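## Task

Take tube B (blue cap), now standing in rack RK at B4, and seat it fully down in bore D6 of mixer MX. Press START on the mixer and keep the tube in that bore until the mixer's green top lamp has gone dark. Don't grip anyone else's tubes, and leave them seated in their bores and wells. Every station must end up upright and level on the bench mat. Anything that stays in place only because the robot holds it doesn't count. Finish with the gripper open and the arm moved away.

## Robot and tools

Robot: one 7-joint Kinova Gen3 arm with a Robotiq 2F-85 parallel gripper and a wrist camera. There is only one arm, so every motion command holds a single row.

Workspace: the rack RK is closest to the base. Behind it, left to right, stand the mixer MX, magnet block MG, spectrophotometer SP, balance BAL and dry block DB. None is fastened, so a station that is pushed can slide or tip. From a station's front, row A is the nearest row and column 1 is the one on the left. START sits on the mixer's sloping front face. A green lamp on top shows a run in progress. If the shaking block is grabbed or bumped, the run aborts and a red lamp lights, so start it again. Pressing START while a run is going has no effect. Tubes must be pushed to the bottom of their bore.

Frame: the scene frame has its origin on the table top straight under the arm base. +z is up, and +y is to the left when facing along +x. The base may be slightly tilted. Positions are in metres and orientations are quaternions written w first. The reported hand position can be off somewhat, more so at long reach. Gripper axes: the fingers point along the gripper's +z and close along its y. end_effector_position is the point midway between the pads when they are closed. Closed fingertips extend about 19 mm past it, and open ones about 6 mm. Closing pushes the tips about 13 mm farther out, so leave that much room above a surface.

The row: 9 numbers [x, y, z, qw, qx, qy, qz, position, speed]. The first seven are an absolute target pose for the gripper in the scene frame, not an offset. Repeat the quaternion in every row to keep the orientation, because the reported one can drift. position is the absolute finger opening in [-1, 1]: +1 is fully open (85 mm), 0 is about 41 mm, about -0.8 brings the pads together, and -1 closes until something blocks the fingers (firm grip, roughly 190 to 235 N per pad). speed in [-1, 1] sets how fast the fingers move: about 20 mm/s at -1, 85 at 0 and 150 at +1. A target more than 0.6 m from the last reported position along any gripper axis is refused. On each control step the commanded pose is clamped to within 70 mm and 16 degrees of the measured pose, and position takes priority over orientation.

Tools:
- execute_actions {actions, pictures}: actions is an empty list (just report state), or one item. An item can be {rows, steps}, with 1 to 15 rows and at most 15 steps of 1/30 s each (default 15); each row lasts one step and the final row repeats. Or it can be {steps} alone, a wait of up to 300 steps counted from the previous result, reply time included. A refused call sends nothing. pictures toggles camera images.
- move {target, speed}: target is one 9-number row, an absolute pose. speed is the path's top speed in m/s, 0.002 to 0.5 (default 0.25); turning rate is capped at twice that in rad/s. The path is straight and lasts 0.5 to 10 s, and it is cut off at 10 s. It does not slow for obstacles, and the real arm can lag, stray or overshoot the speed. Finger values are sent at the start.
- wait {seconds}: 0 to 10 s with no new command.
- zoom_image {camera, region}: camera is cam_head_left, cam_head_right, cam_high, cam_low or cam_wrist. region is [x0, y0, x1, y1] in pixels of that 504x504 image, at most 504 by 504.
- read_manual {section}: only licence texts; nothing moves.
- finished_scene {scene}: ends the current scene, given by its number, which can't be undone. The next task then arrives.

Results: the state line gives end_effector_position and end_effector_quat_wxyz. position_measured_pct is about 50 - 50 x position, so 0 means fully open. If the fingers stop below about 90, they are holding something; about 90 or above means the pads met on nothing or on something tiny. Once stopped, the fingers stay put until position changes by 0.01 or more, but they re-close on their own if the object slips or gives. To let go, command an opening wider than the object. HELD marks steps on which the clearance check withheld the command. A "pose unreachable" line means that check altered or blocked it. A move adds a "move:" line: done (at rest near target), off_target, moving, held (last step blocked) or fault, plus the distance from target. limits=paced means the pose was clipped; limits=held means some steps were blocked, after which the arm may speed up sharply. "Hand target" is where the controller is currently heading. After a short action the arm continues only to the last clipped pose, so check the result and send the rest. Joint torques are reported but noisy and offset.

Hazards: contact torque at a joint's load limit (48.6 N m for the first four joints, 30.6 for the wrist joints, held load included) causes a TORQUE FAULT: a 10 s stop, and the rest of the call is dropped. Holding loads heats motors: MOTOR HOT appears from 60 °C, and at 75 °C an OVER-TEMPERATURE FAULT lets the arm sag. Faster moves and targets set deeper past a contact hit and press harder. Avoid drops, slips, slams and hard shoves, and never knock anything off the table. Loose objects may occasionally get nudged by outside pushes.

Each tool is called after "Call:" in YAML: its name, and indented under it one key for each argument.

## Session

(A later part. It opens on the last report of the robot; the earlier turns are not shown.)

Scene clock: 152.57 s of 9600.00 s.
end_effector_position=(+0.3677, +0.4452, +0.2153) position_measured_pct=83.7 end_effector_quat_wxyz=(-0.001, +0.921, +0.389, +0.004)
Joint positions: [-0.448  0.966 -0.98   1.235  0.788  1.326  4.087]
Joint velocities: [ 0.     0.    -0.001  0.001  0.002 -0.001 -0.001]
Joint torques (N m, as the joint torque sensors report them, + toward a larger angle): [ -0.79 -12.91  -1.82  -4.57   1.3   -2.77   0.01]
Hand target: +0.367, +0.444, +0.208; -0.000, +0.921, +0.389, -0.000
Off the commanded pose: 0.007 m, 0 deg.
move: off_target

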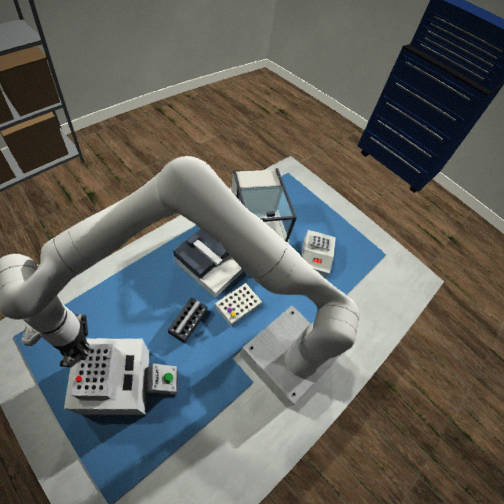

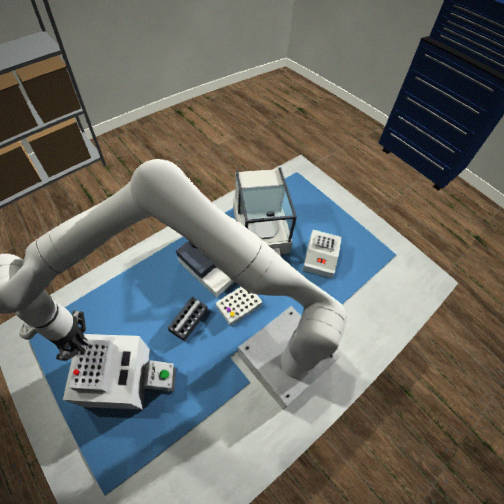

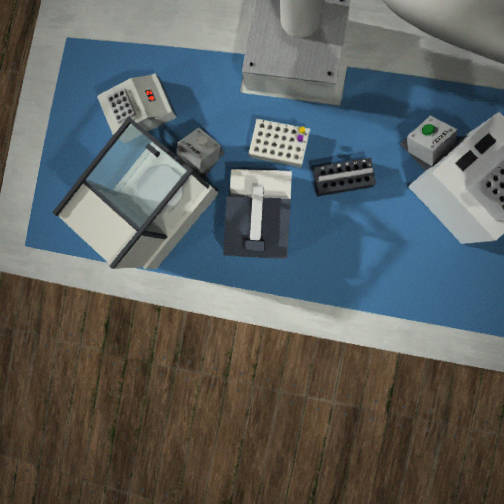

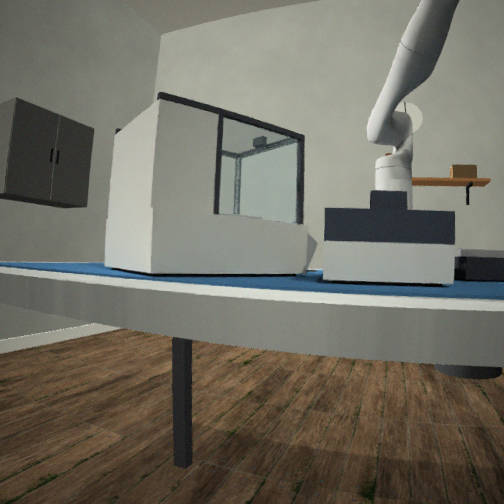

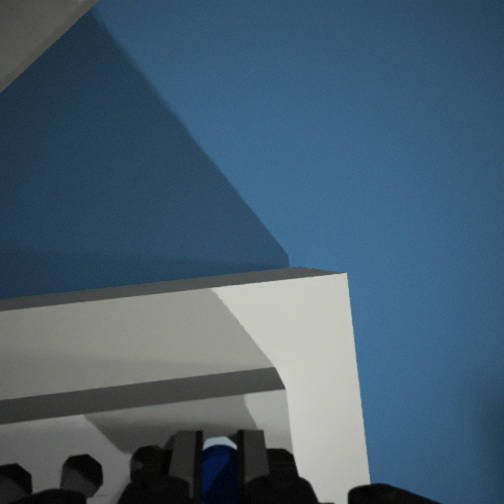

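Call:
move:
  target: [0.3675, 0.4446, 0.218, 0, 0.921, 0.389, 0, -0.35, 0]
  speed: 0.01

Call:
move:
  target: [0.3675, 0.4446, 0.27, 0, 0.921, 0.389, 0, -0.35, 0]
  speed: 0.05

Scene clock: 156.13 s of 9600.00 s.
end_effector_position=(+0.3675, +0.4446, +0.2180) position_measured_pct=67.5 end_effector_quat_wxyz=(-0.000, +0.921, +0.389, +0.000)
Joint positions: [-0.45   0.966 -0.981  1.225  0.781  1.339  4.094]
Joint velocities: [-0.     0.    -0.    -0.003 -0.002  0.003  0.004]
Joint torques (N m, as the joint torque sensors report them, + toward a larger angle): [ -0.17 -21.84  -4.9   -6.75  -0.32   0.08   0.34]
Hand target: +0.368, +0.445, +0.218; +0.000, +0.921, +0.389, +0.000
Off the commanded pose: 0.000 m, 0 deg.
move: done

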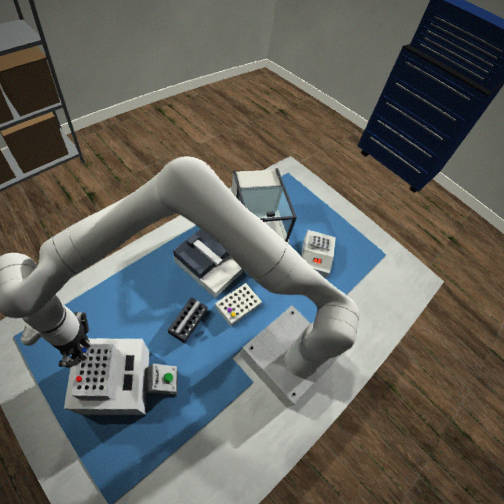

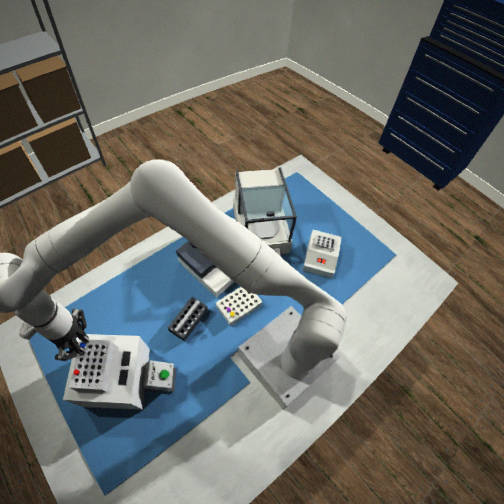

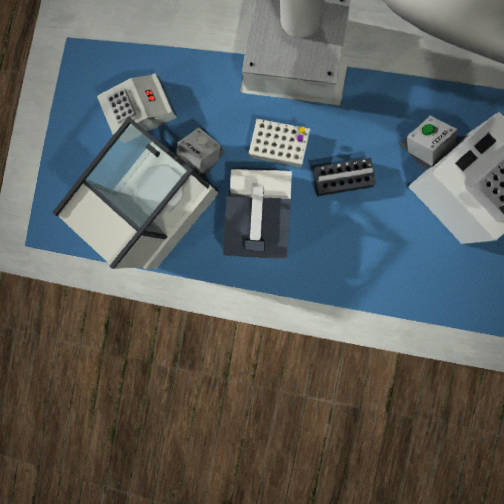

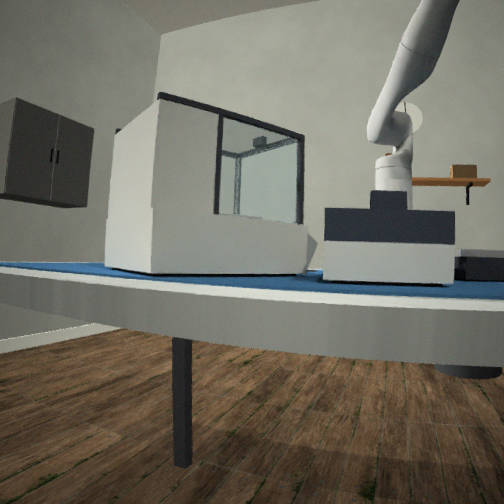

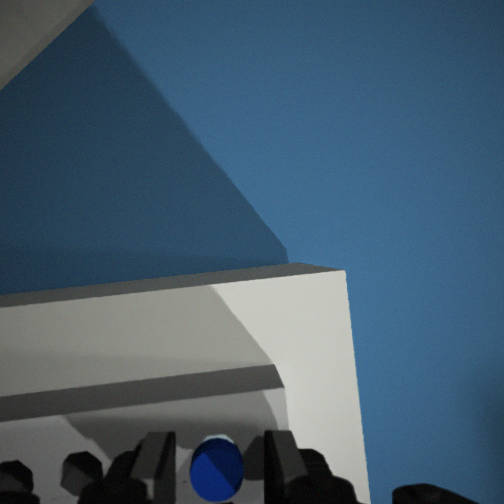

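Scene clock: 157.50 s of 9600.00 s.
end_effector_position=(+0.3675, +0.4445, +0.2699) position_measured_pct=67.5 end_effector_quat_wxyz=(+0.000, +0.921, +0.389, +0.000)
Joint positions: [-0.457  0.91  -1.005  1.146  0.739  1.446  4.133]
Joint velocities: [-0.001 -0.002 -0.    -0.003 -0.001  0.003 -0.   ]
Joint torques (N m, as the joint torque sensors report them, + toward a larger angle): [ -0.31 -21.7   -5.18  -6.88  -0.36   0.02   0.19]
Hand target: +0.368, +0.445, +0.270; +0.000, +0.921, +0.389, +0.000
Off the commanded pose: 0.000 m, 0 deg.
move: done

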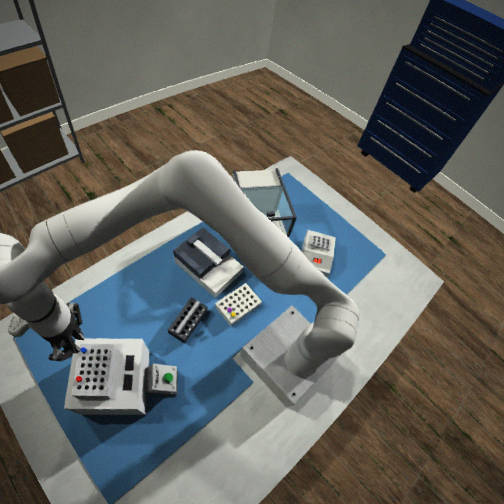

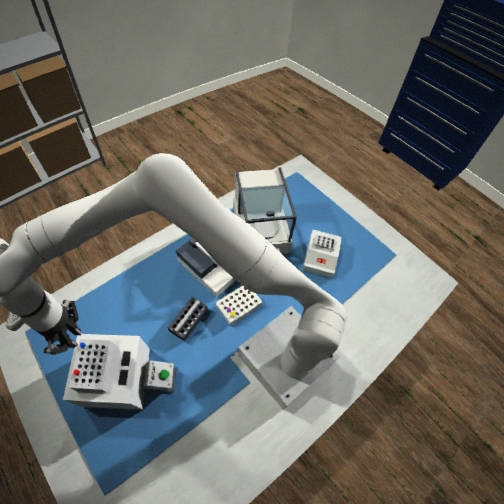

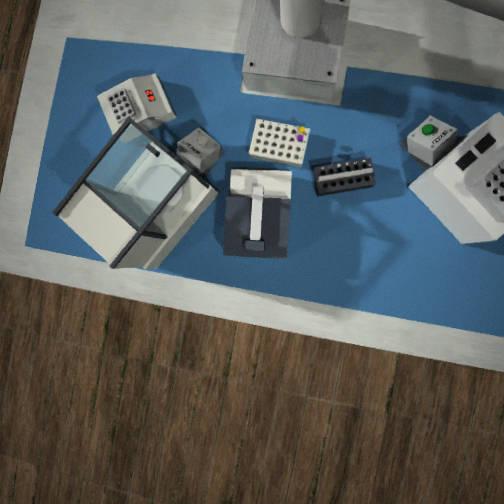

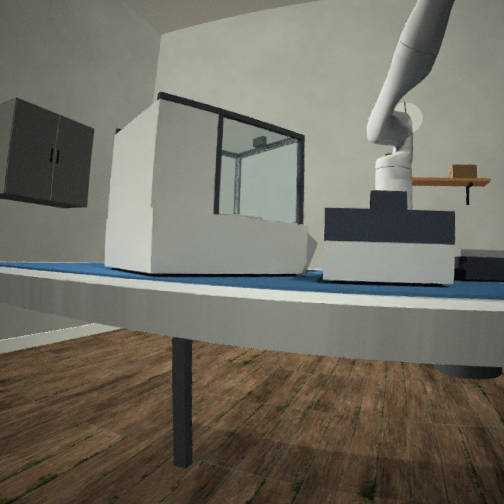

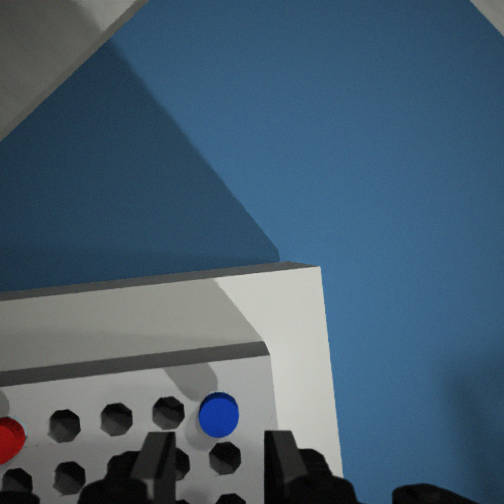

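Call:
move:
  target: [0.3675, 0.4446, 0.245, 0, 0.921, 0.389, 0, -1, 0.5]
  speed: 0.04

Call:
move:
  target: [0.3675, 0.4446, 0.222, 0, 0.921, 0.389, 0, -1, 0.5]
  speed: 0.01

Scene clock: 161.47 s of 9600.00 s.
end_effector_position=(+0.3675, +0.4446, +0.2451) position_measured_pct=91.7 end_effector_quat_wxyz=(-0.000, +0.921, +0.389, +0.000)
Joint positions: [-0.452  0.936 -0.995  1.186  0.758  1.394  4.115]
Joint velocities: [ 0.     0.002  0.001  0.002  0.001 -0.003 -0.002]
Joint torques (N m, as the joint torque sensors report them, + toward a larger angle): [ -0.31 -21.82  -5.47  -6.75   0.05  -0.37   0.28]
Hand target: +0.367, +0.445, +0.245; -0.000, +0.921, +0.389, -0.000
Off the commanded pose: 0.000 m, 0 deg.
move: done

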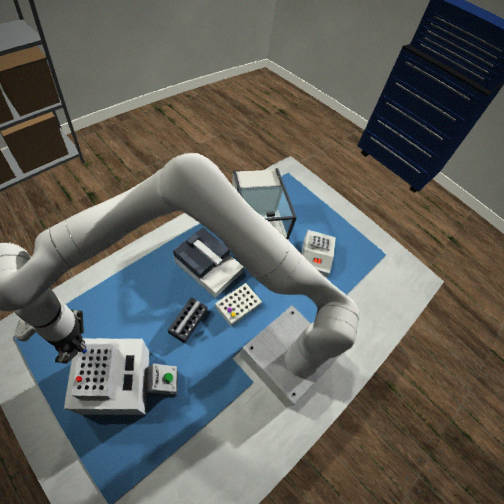

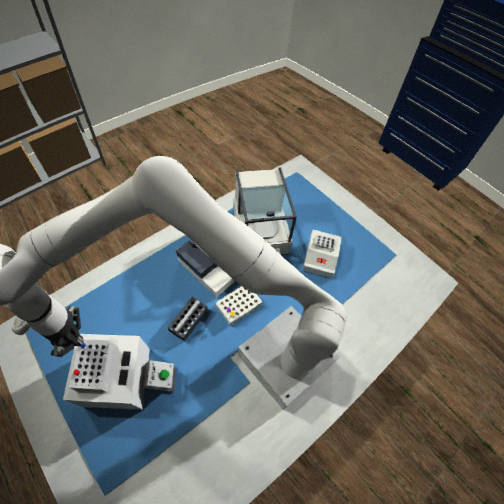

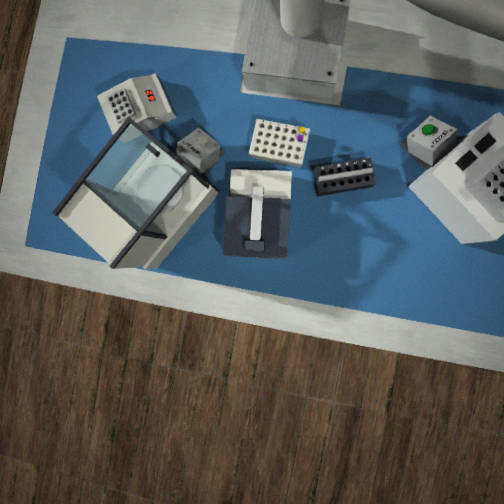

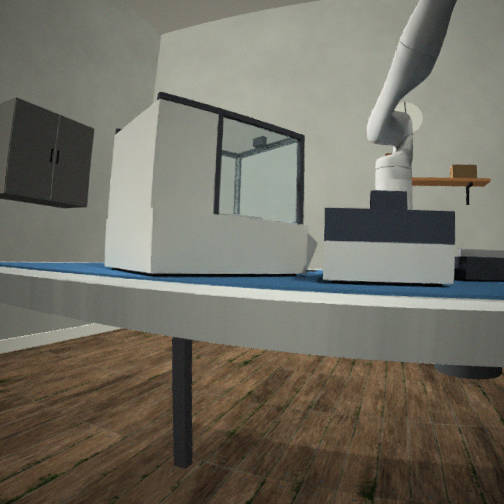

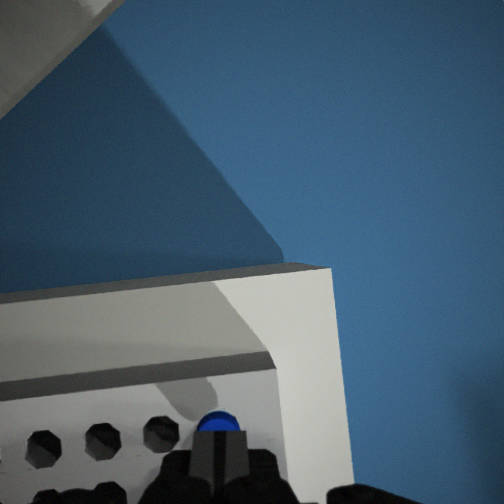

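Scene clock: 164.00 s of 9600.00 s.
end_effector_position=(+0.3682, +0.4456, +0.2282) position_measured_pct=91.7 end_effector_quat_wxyz=(-0.001, +0.921, +0.389, +0.004)
Joint positions: [-0.449  0.952 -0.988  1.217  0.778  1.352  4.097]
Joint velocities: [ 0.001 -0.    -0.002  0.002  0.002 -0.001 -0.003]
Joint torques (N m, as the joint torque sensors report them, + toward a larger angle): [ -0.9  -14.84  -3.4   -4.51   0.44  -1.81  -0.2 ]
Hand target: +0.367, +0.445, +0.222; -0.000, +0.921, +0.389, -0.000
Off the commanded pose: 0.006 m, 0 deg.
move: off_target

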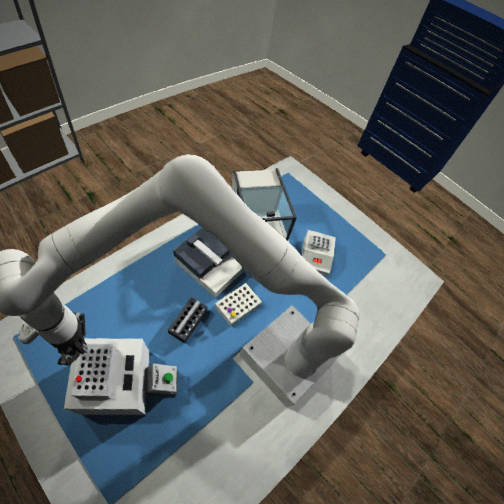

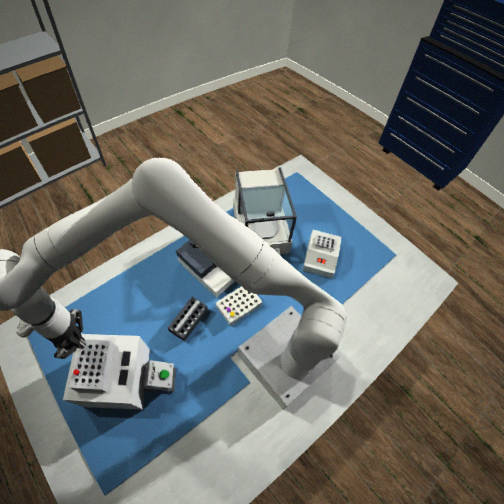

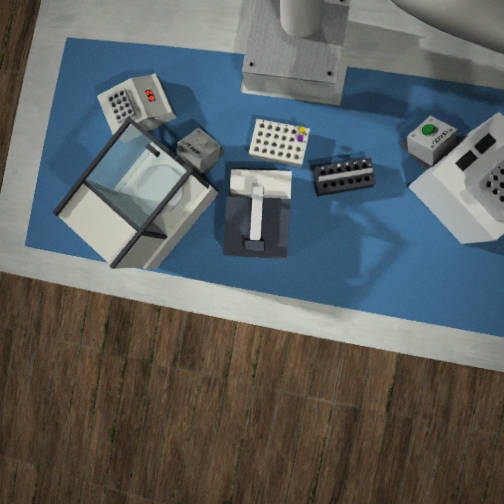

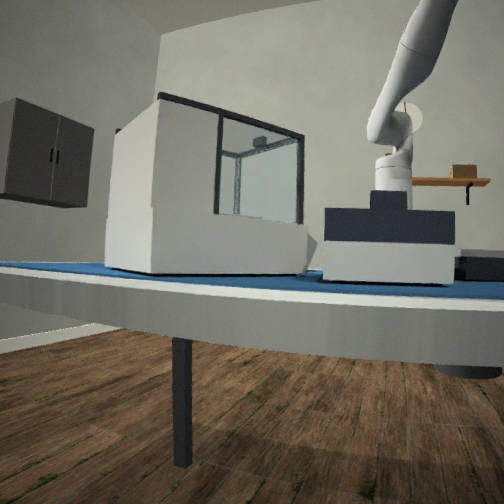

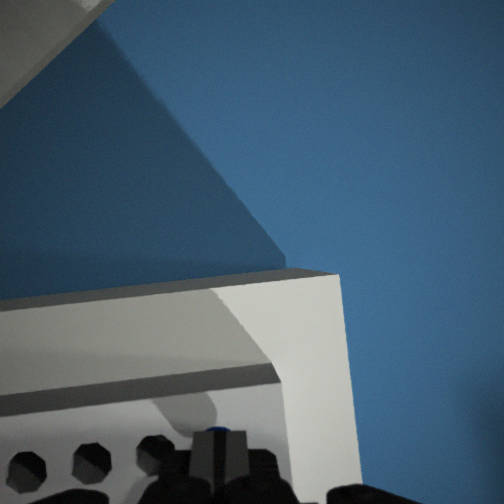

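Call:
move:
  target: [0.3675, 0.4446, 0.29, 0, 0.921, 0.389, 0, -1, 0.5]
  speed: 0.08

Call:
move:
  target: [0.16, 0.31, 0.30, 0, 0.940, 0.342, 0, -1, 0.5]
  speed: 0.2

Scene clock: 170.37 s of 9600.00 s.
end_effector_position=(+0.3675, +0.4445, +0.2899) position_measured_pct=91.7 end_effector_quat_wxyz=(+0.000, +0.921, +0.389, +0.000)
Joint positions: [-0.463  0.892 -1.014  1.109  0.726  1.49   4.148]
Joint velocities: [-0.001 -0.001 -0.001 -0.003 -0.001  0.003  0.003]
Joint torques (N m, as the joint torque sensors report them, + toward a larger angle): [ -0.25 -21.84  -4.47  -6.44   0.2   -0.58   0.13]
Hand target: +0.368, +0.445, +0.290; +0.000, +0.921, +0.389, +0.000
Off the commanded pose: 0.000 m, 0 deg.
move: done

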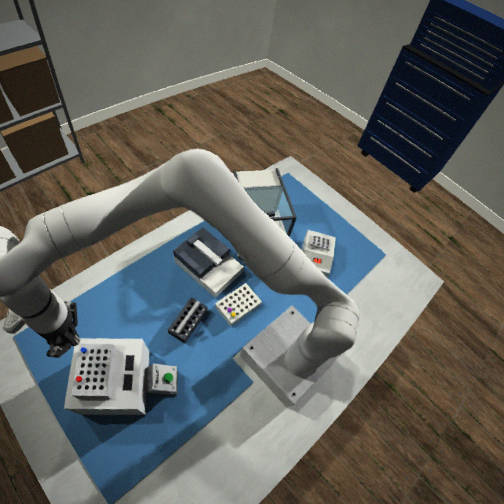

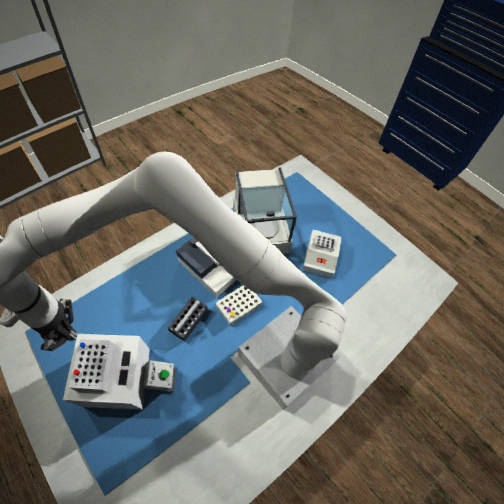

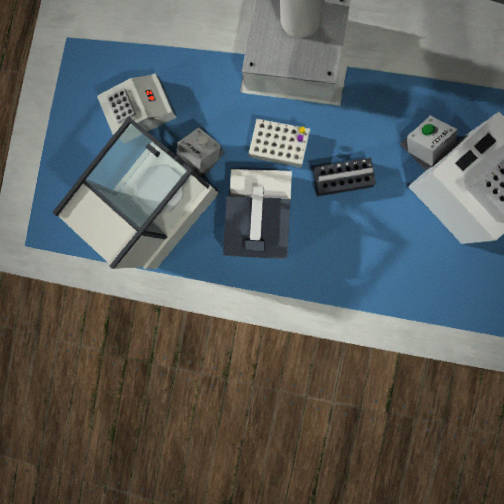

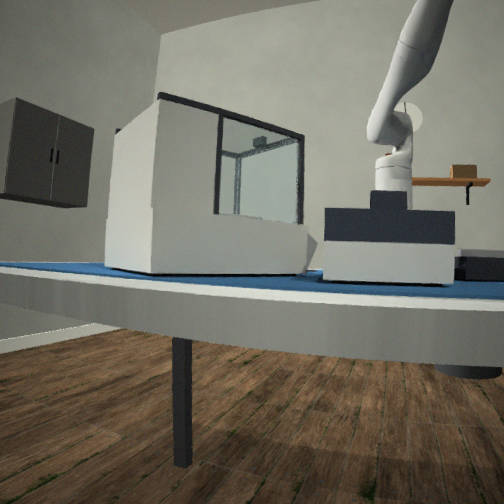

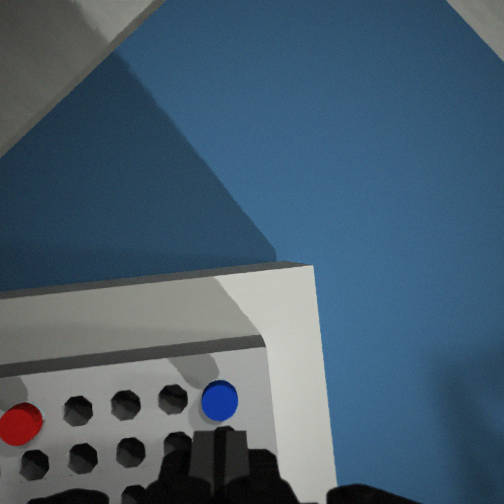

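Scene clock: 172.10 s of 9600.00 s.
end_effector_position=(+0.1595, +0.3103, +0.2994) position_measured_pct=91.7 end_effector_quat_wxyz=(-0.000, +0.939, +0.343, -0.001)
Joint positions: [-0.216  0.45  -1.251  1.91   0.472  1.135  3.73 ]
Joint velocities: [ 0.012 -0.012 -0.006  0.005 -0.003 -0.003  0.001]
Joint torques (N m, as the joint torque sensors report them, + toward a larger angle): [ -0.33 -10.04  -2.81  -7.45  -0.01  -0.26  -0.06]
Hand target: +0.160, +0.310, +0.300; -0.000, +0.940, +0.342, -0.000
Off the commanded pose: 0.001 m, 0 deg.
move: done

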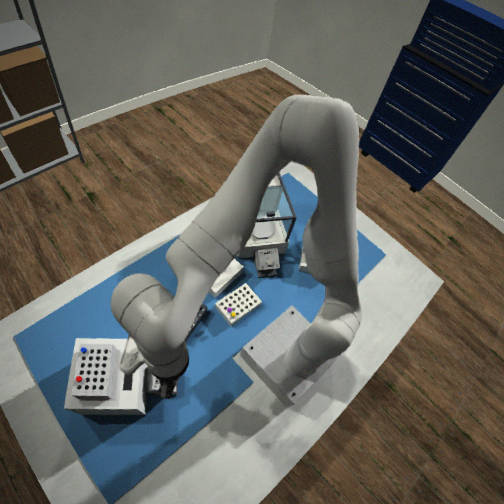

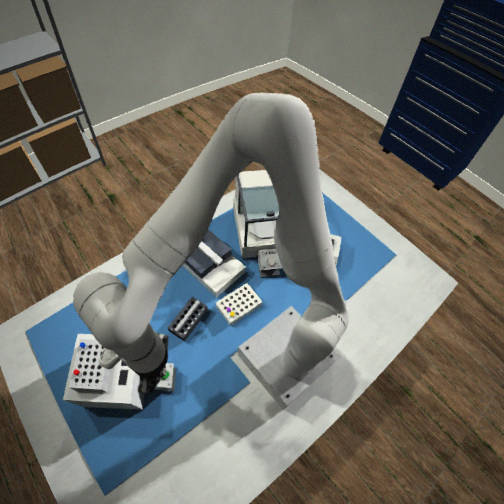

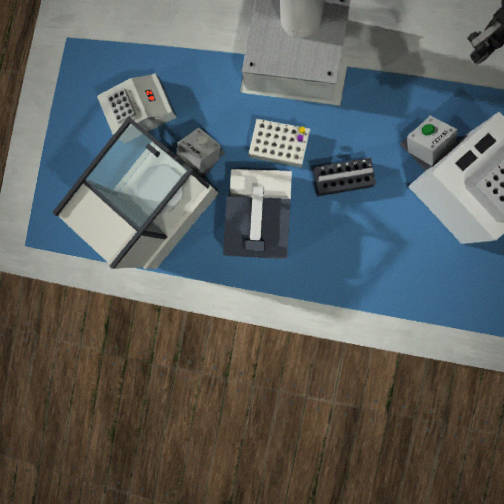

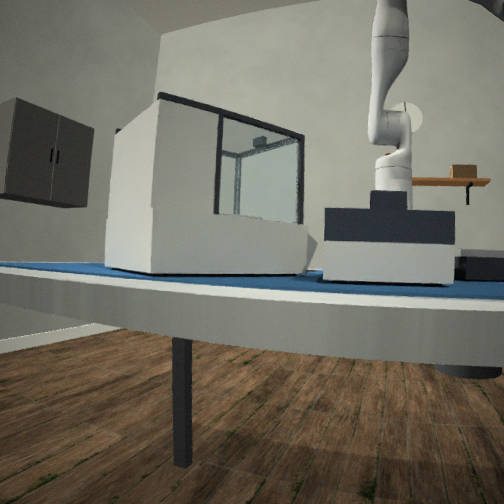

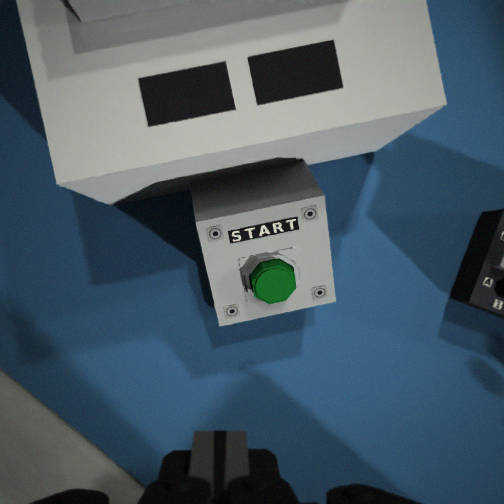

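Call:
move:
  target: [0.209, 0.307, 0.16, 0, 0.940, 0.342, 0, -1, 0.5]
  speed: 0.15

Scene clock: 182.03 s of 9600.00 s.
end_effector_position=(+0.2090, +0.3071, +0.1603) position_measured_pct=91.7 end_effector_quat_wxyz=(-0.000, +0.940, +0.342, -0.000)
Joint positions: [-0.336  0.718 -0.983  2.046  0.824  0.845  3.568]
Joint velocities: [-0.004  0.006  0.    -0.001  0.001 -0.002 -0.003]
Joint torques (N m, as the joint torque sensors report them, + toward a larger angle): [ -0.75 -13.9   -3.7   -4.61   0.18  -0.32   0.09]
Hand target: +0.209, +0.307, +0.160; -0.000, +0.940, +0.342, -0.000
Off the commanded pose: 0.000 m, 0 deg.
move: done

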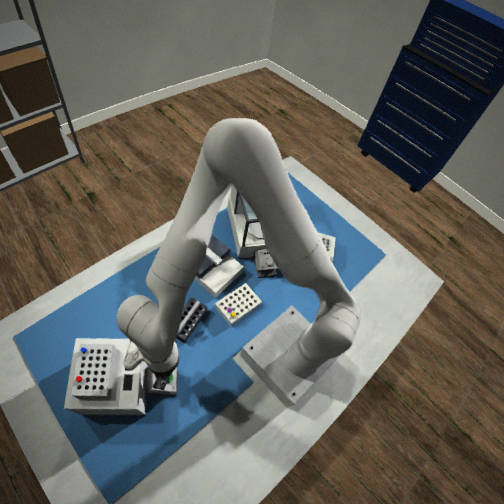

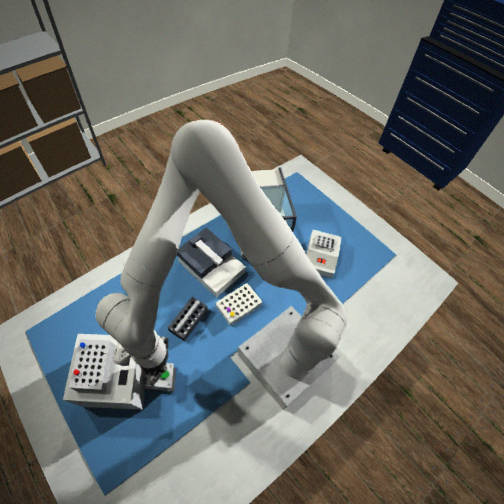

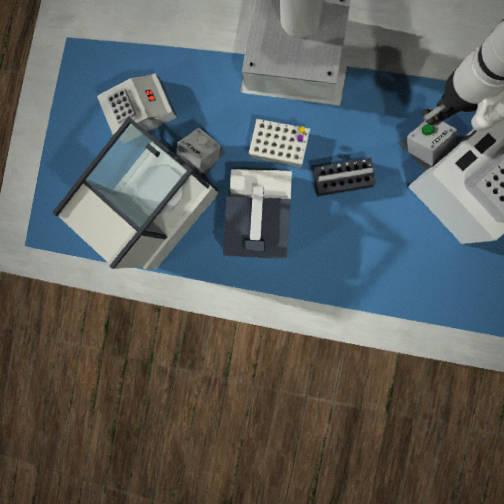

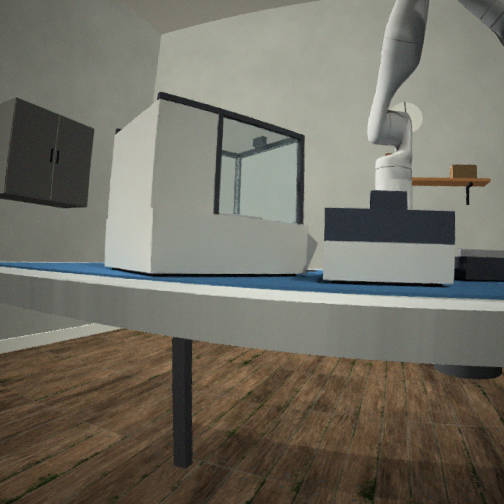

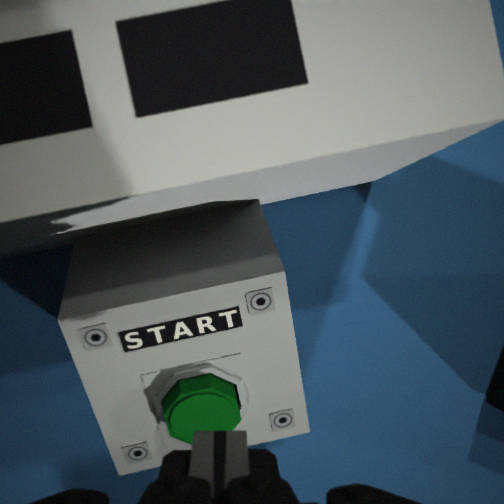

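Call:
move:
  target: [0.2058, 0.3108, 0.122, 0, 0.940, 0.342, 0, -1, 0.5]
  speed: 0.06

Call:
move:
  target: [0.2058, 0.3108, 0.102, 0, 0.940, 0.342, 0, -1, 0.5]
  speed: 0.012

Scene clock: 188.87 s of 9600.00 s.
end_effector_position=(+0.2059, +0.3108, +0.1222) position_measured_pct=91.7 end_effector_quat_wxyz=(-0.000, +0.940, +0.342, -0.000)
Joint positions: [-0.406  0.789 -0.9    2.071  0.934  0.767  3.469]
Joint velocities: [-0.005  0.004  0.003  0.001  0.003 -0.002 -0.004]
Joint torques (N m, as the joint torque sensors report them, + toward a larger angle): [ -0.32 -14.91  -3.74  -3.88  -0.01  -0.49   0.41]
Hand target: +0.206, +0.311, +0.122; -0.000, +0.940, +0.342, -0.000
Off the commanded pose: 0.000 m, 0 deg.
move: done

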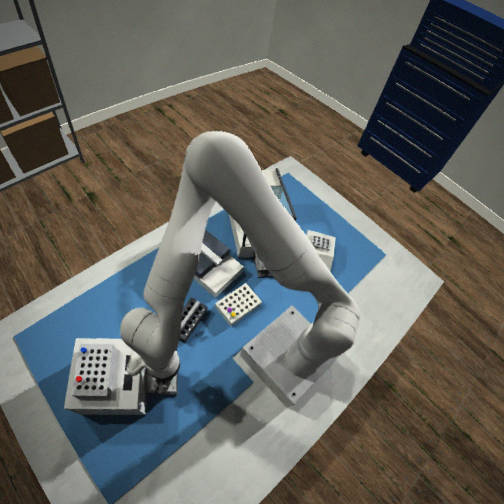

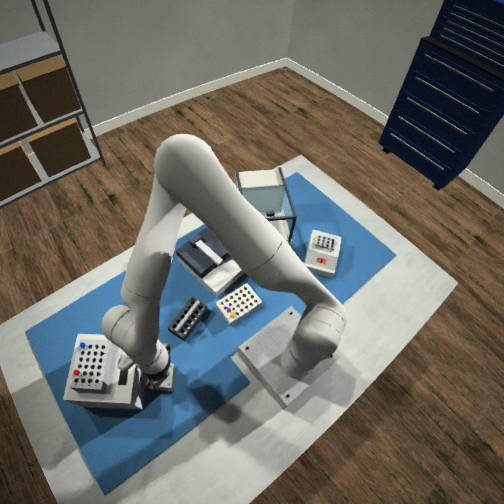

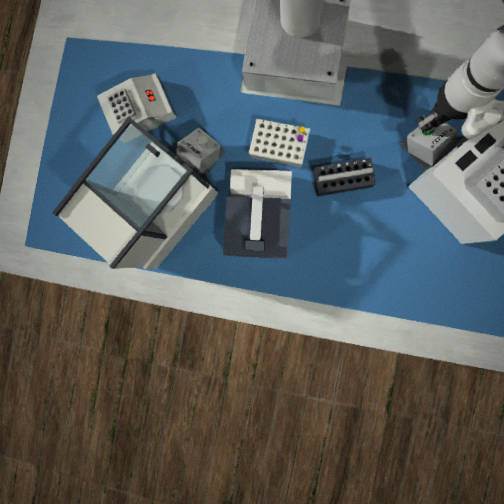

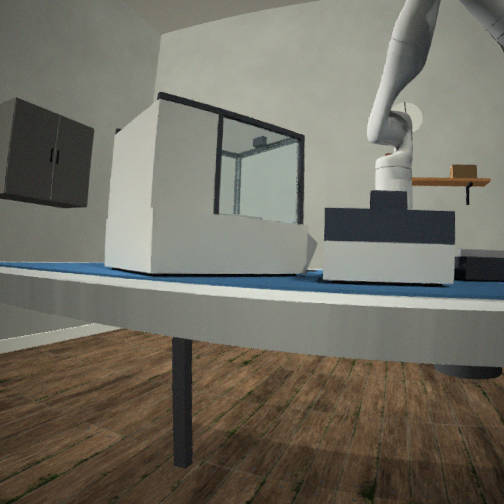

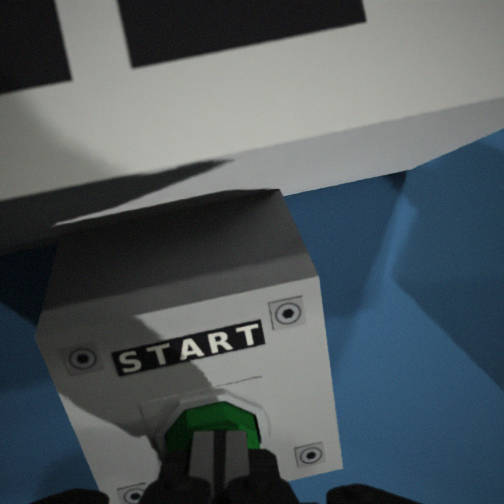

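Scene clock: 190.77 s of 9600.00 s.
end_effector_position=(+0.2044, +0.3101, +0.1105) position_measured_pct=91.7 end_effector_quat_wxyz=(+0.002, +0.939, +0.344, +0.005)
Joint positions: [-0.434  0.805 -0.87   2.089  0.987  0.739  3.417]
Joint velocities: [-0.001 -0.    -0.001  0.002  0.006  0.    -0.006]
Joint torques (N m, as the joint torque sensors report them, + toward a larger angle): [-0.23  3.93  5.1  -8.92  4.61 -5.28  0.47]
Hand target: +0.206, +0.311, +0.102; +0.000, +0.940, +0.342, -0.000
Off the commanded pose: 0.009 m, 1 deg.
move: off_target

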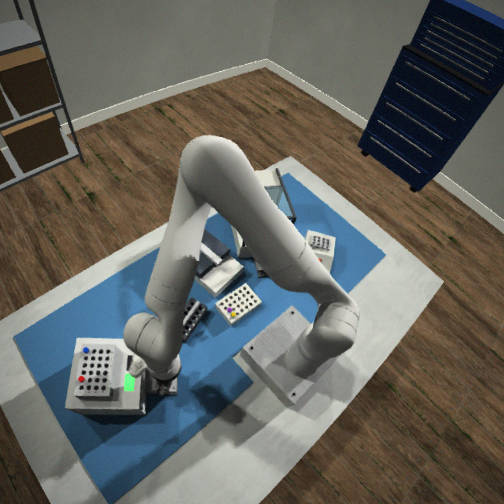

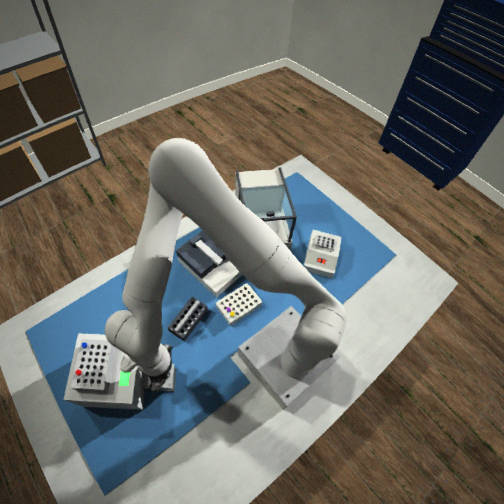

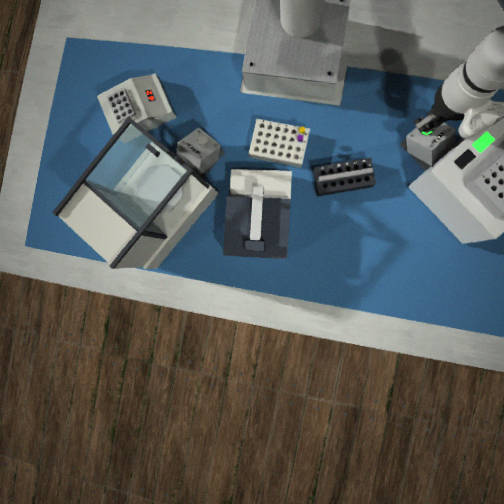

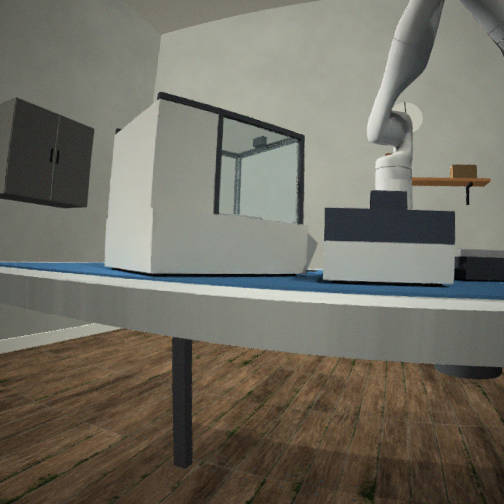

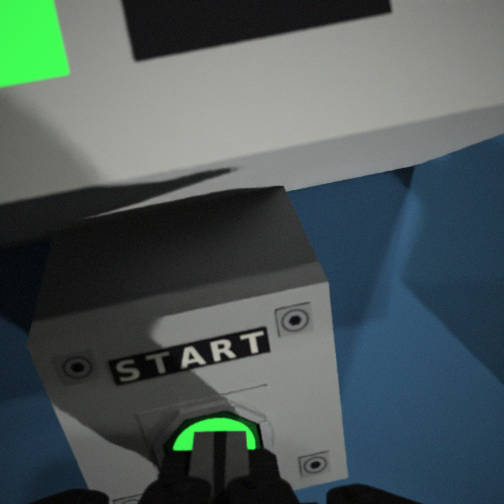

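Green lamp is on. Retreat.

Call:
move:
  target: [0.19, 0.27, 0.30, 0, 0.940, 0.342, 0, -1, 0.5]
  speed: 0.1

Call:
wait:
  seconds: 8

Scene clock: 195.00 s of 9600.00 s.
end_effector_position=(+0.1903, +0.2697, +0.2997) position_measured_pct=91.7 end_effector_quat_wxyz=(+0.001, +0.940, +0.342, +0.001)
Joint positions: [-0.024  0.405 -1.286  1.963  0.44   1.11   3.881]
Joint velocities: [ 0.008 -0.005 -0.002 -0.    -0.002  0.001  0.003]
Joint torques (N m, as the joint torque sensors report them, + toward a larger angle): [-0.21 -8.71 -2.88 -7.02  0.27 -0.08  0.22]
Hand target: +0.190, +0.270, +0.300; +0.001, +0.940, +0.341, +0.001
Off the commanded pose: 0.000 m, 0 deg.
move: done

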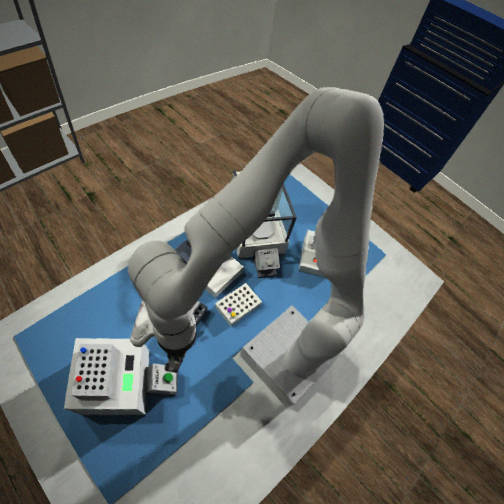

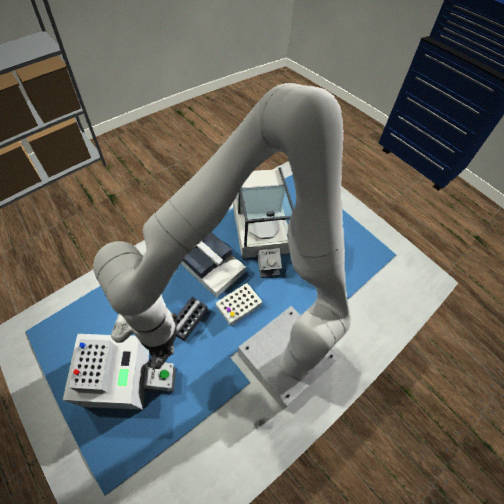

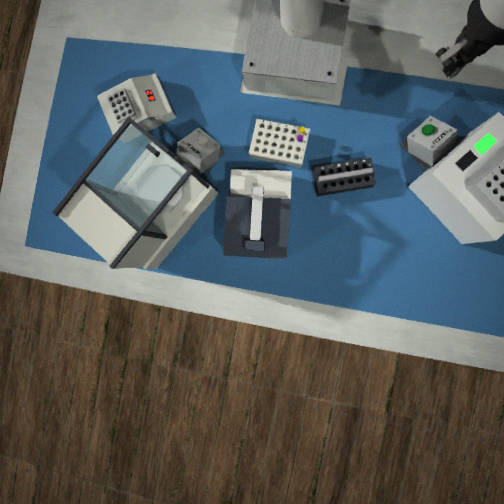

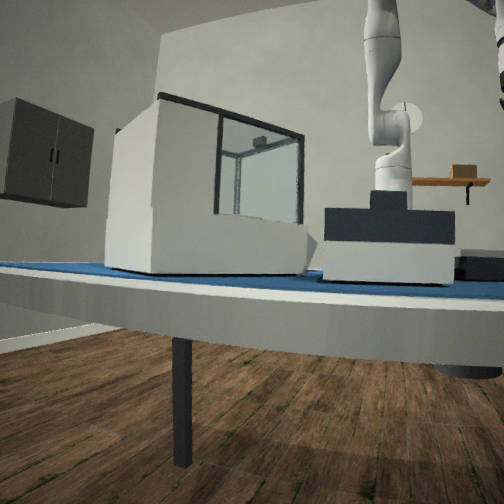

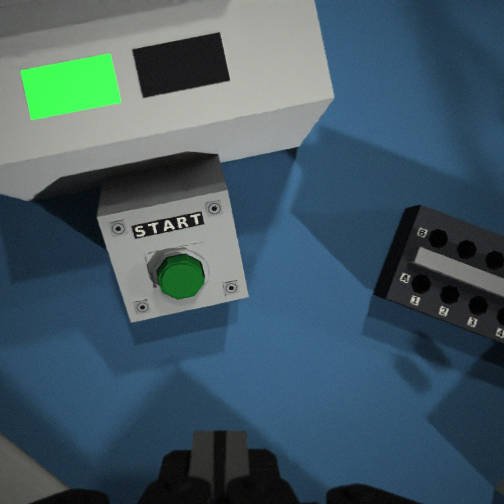

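Scene clock: 203.00 s of 9600.00 s.
end_effector_position=(+0.1905, +0.2696, +0.2998) position_measured_pct=91.7 end_effector_quat_wxyz=(+0.001, +0.940, +0.341, +0.001)
Joint positions: [-0.023  0.405 -1.286  1.963  0.44   1.11   3.881]
Joint velocities: [-0.001 -0.    -0.    -0.    -0.     0.     0.001]
Joint torques (N m, as the joint torque sensors report them, + toward a larger angle): [ 0.14 -8.93 -2.5  -6.99 -0.03 -0.03 -0.02]
Hand target: +0.190, +0.270, +0.300; +0.001, +0.940, +0.341, +0.001
Off the commanded pose: 0.001 m, 0 deg.
Steps of this call (steps 1 to 240: nothing new was sent). Readings (end_effector_position | what the end effector reports):
1: (+0.1903, +0.2697, +0.2997) | position_measured_pct=91.7
2: (+0.1903, +0.2697, +0.2998) | position_measured_pct=91.7
4: (+0.1904, +0.2696, +0.2998) | position_measured_pct=91.7
8: (+0.1905, +0.2696, +0.2998) | position_measured_pct=91.7
240: the state above

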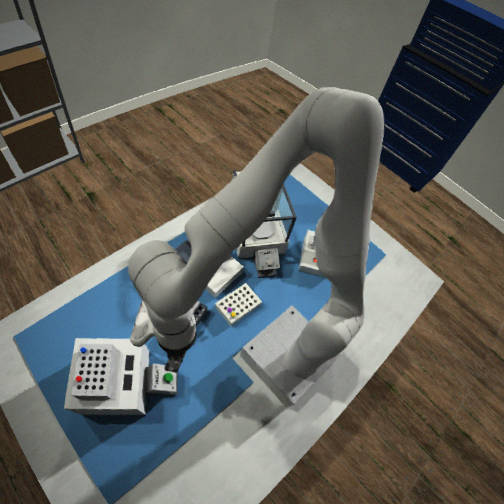

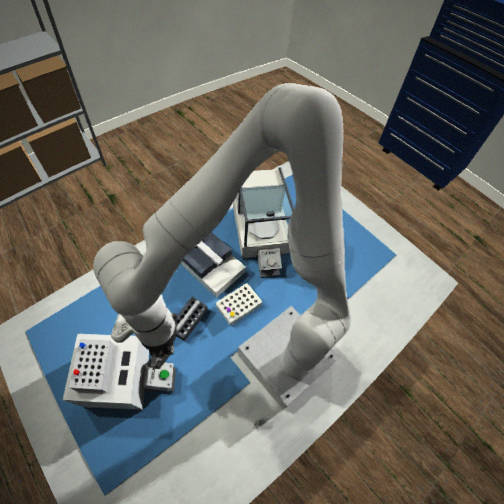

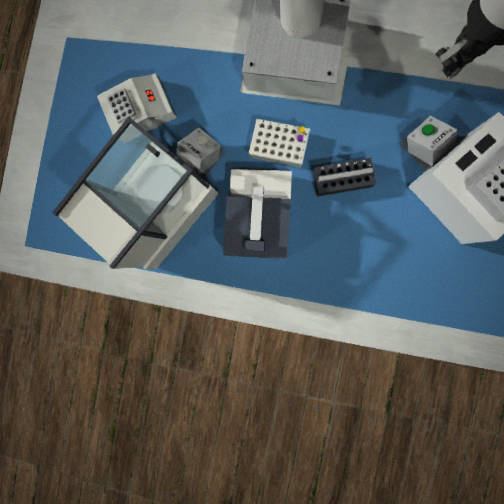

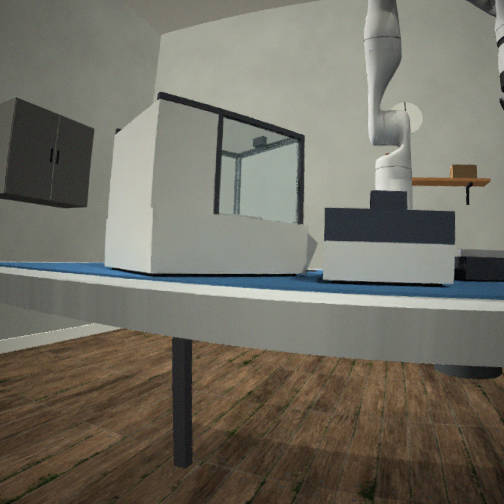

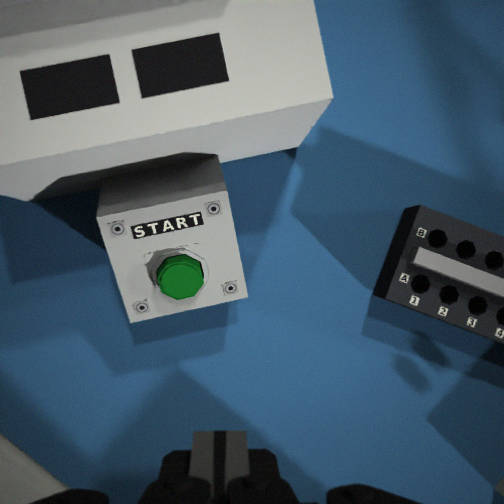

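The green lamp is out and the red one never came on, so the run finished.

Call:
finished_scene:
  scene: 1

The scene is finished: the task was done.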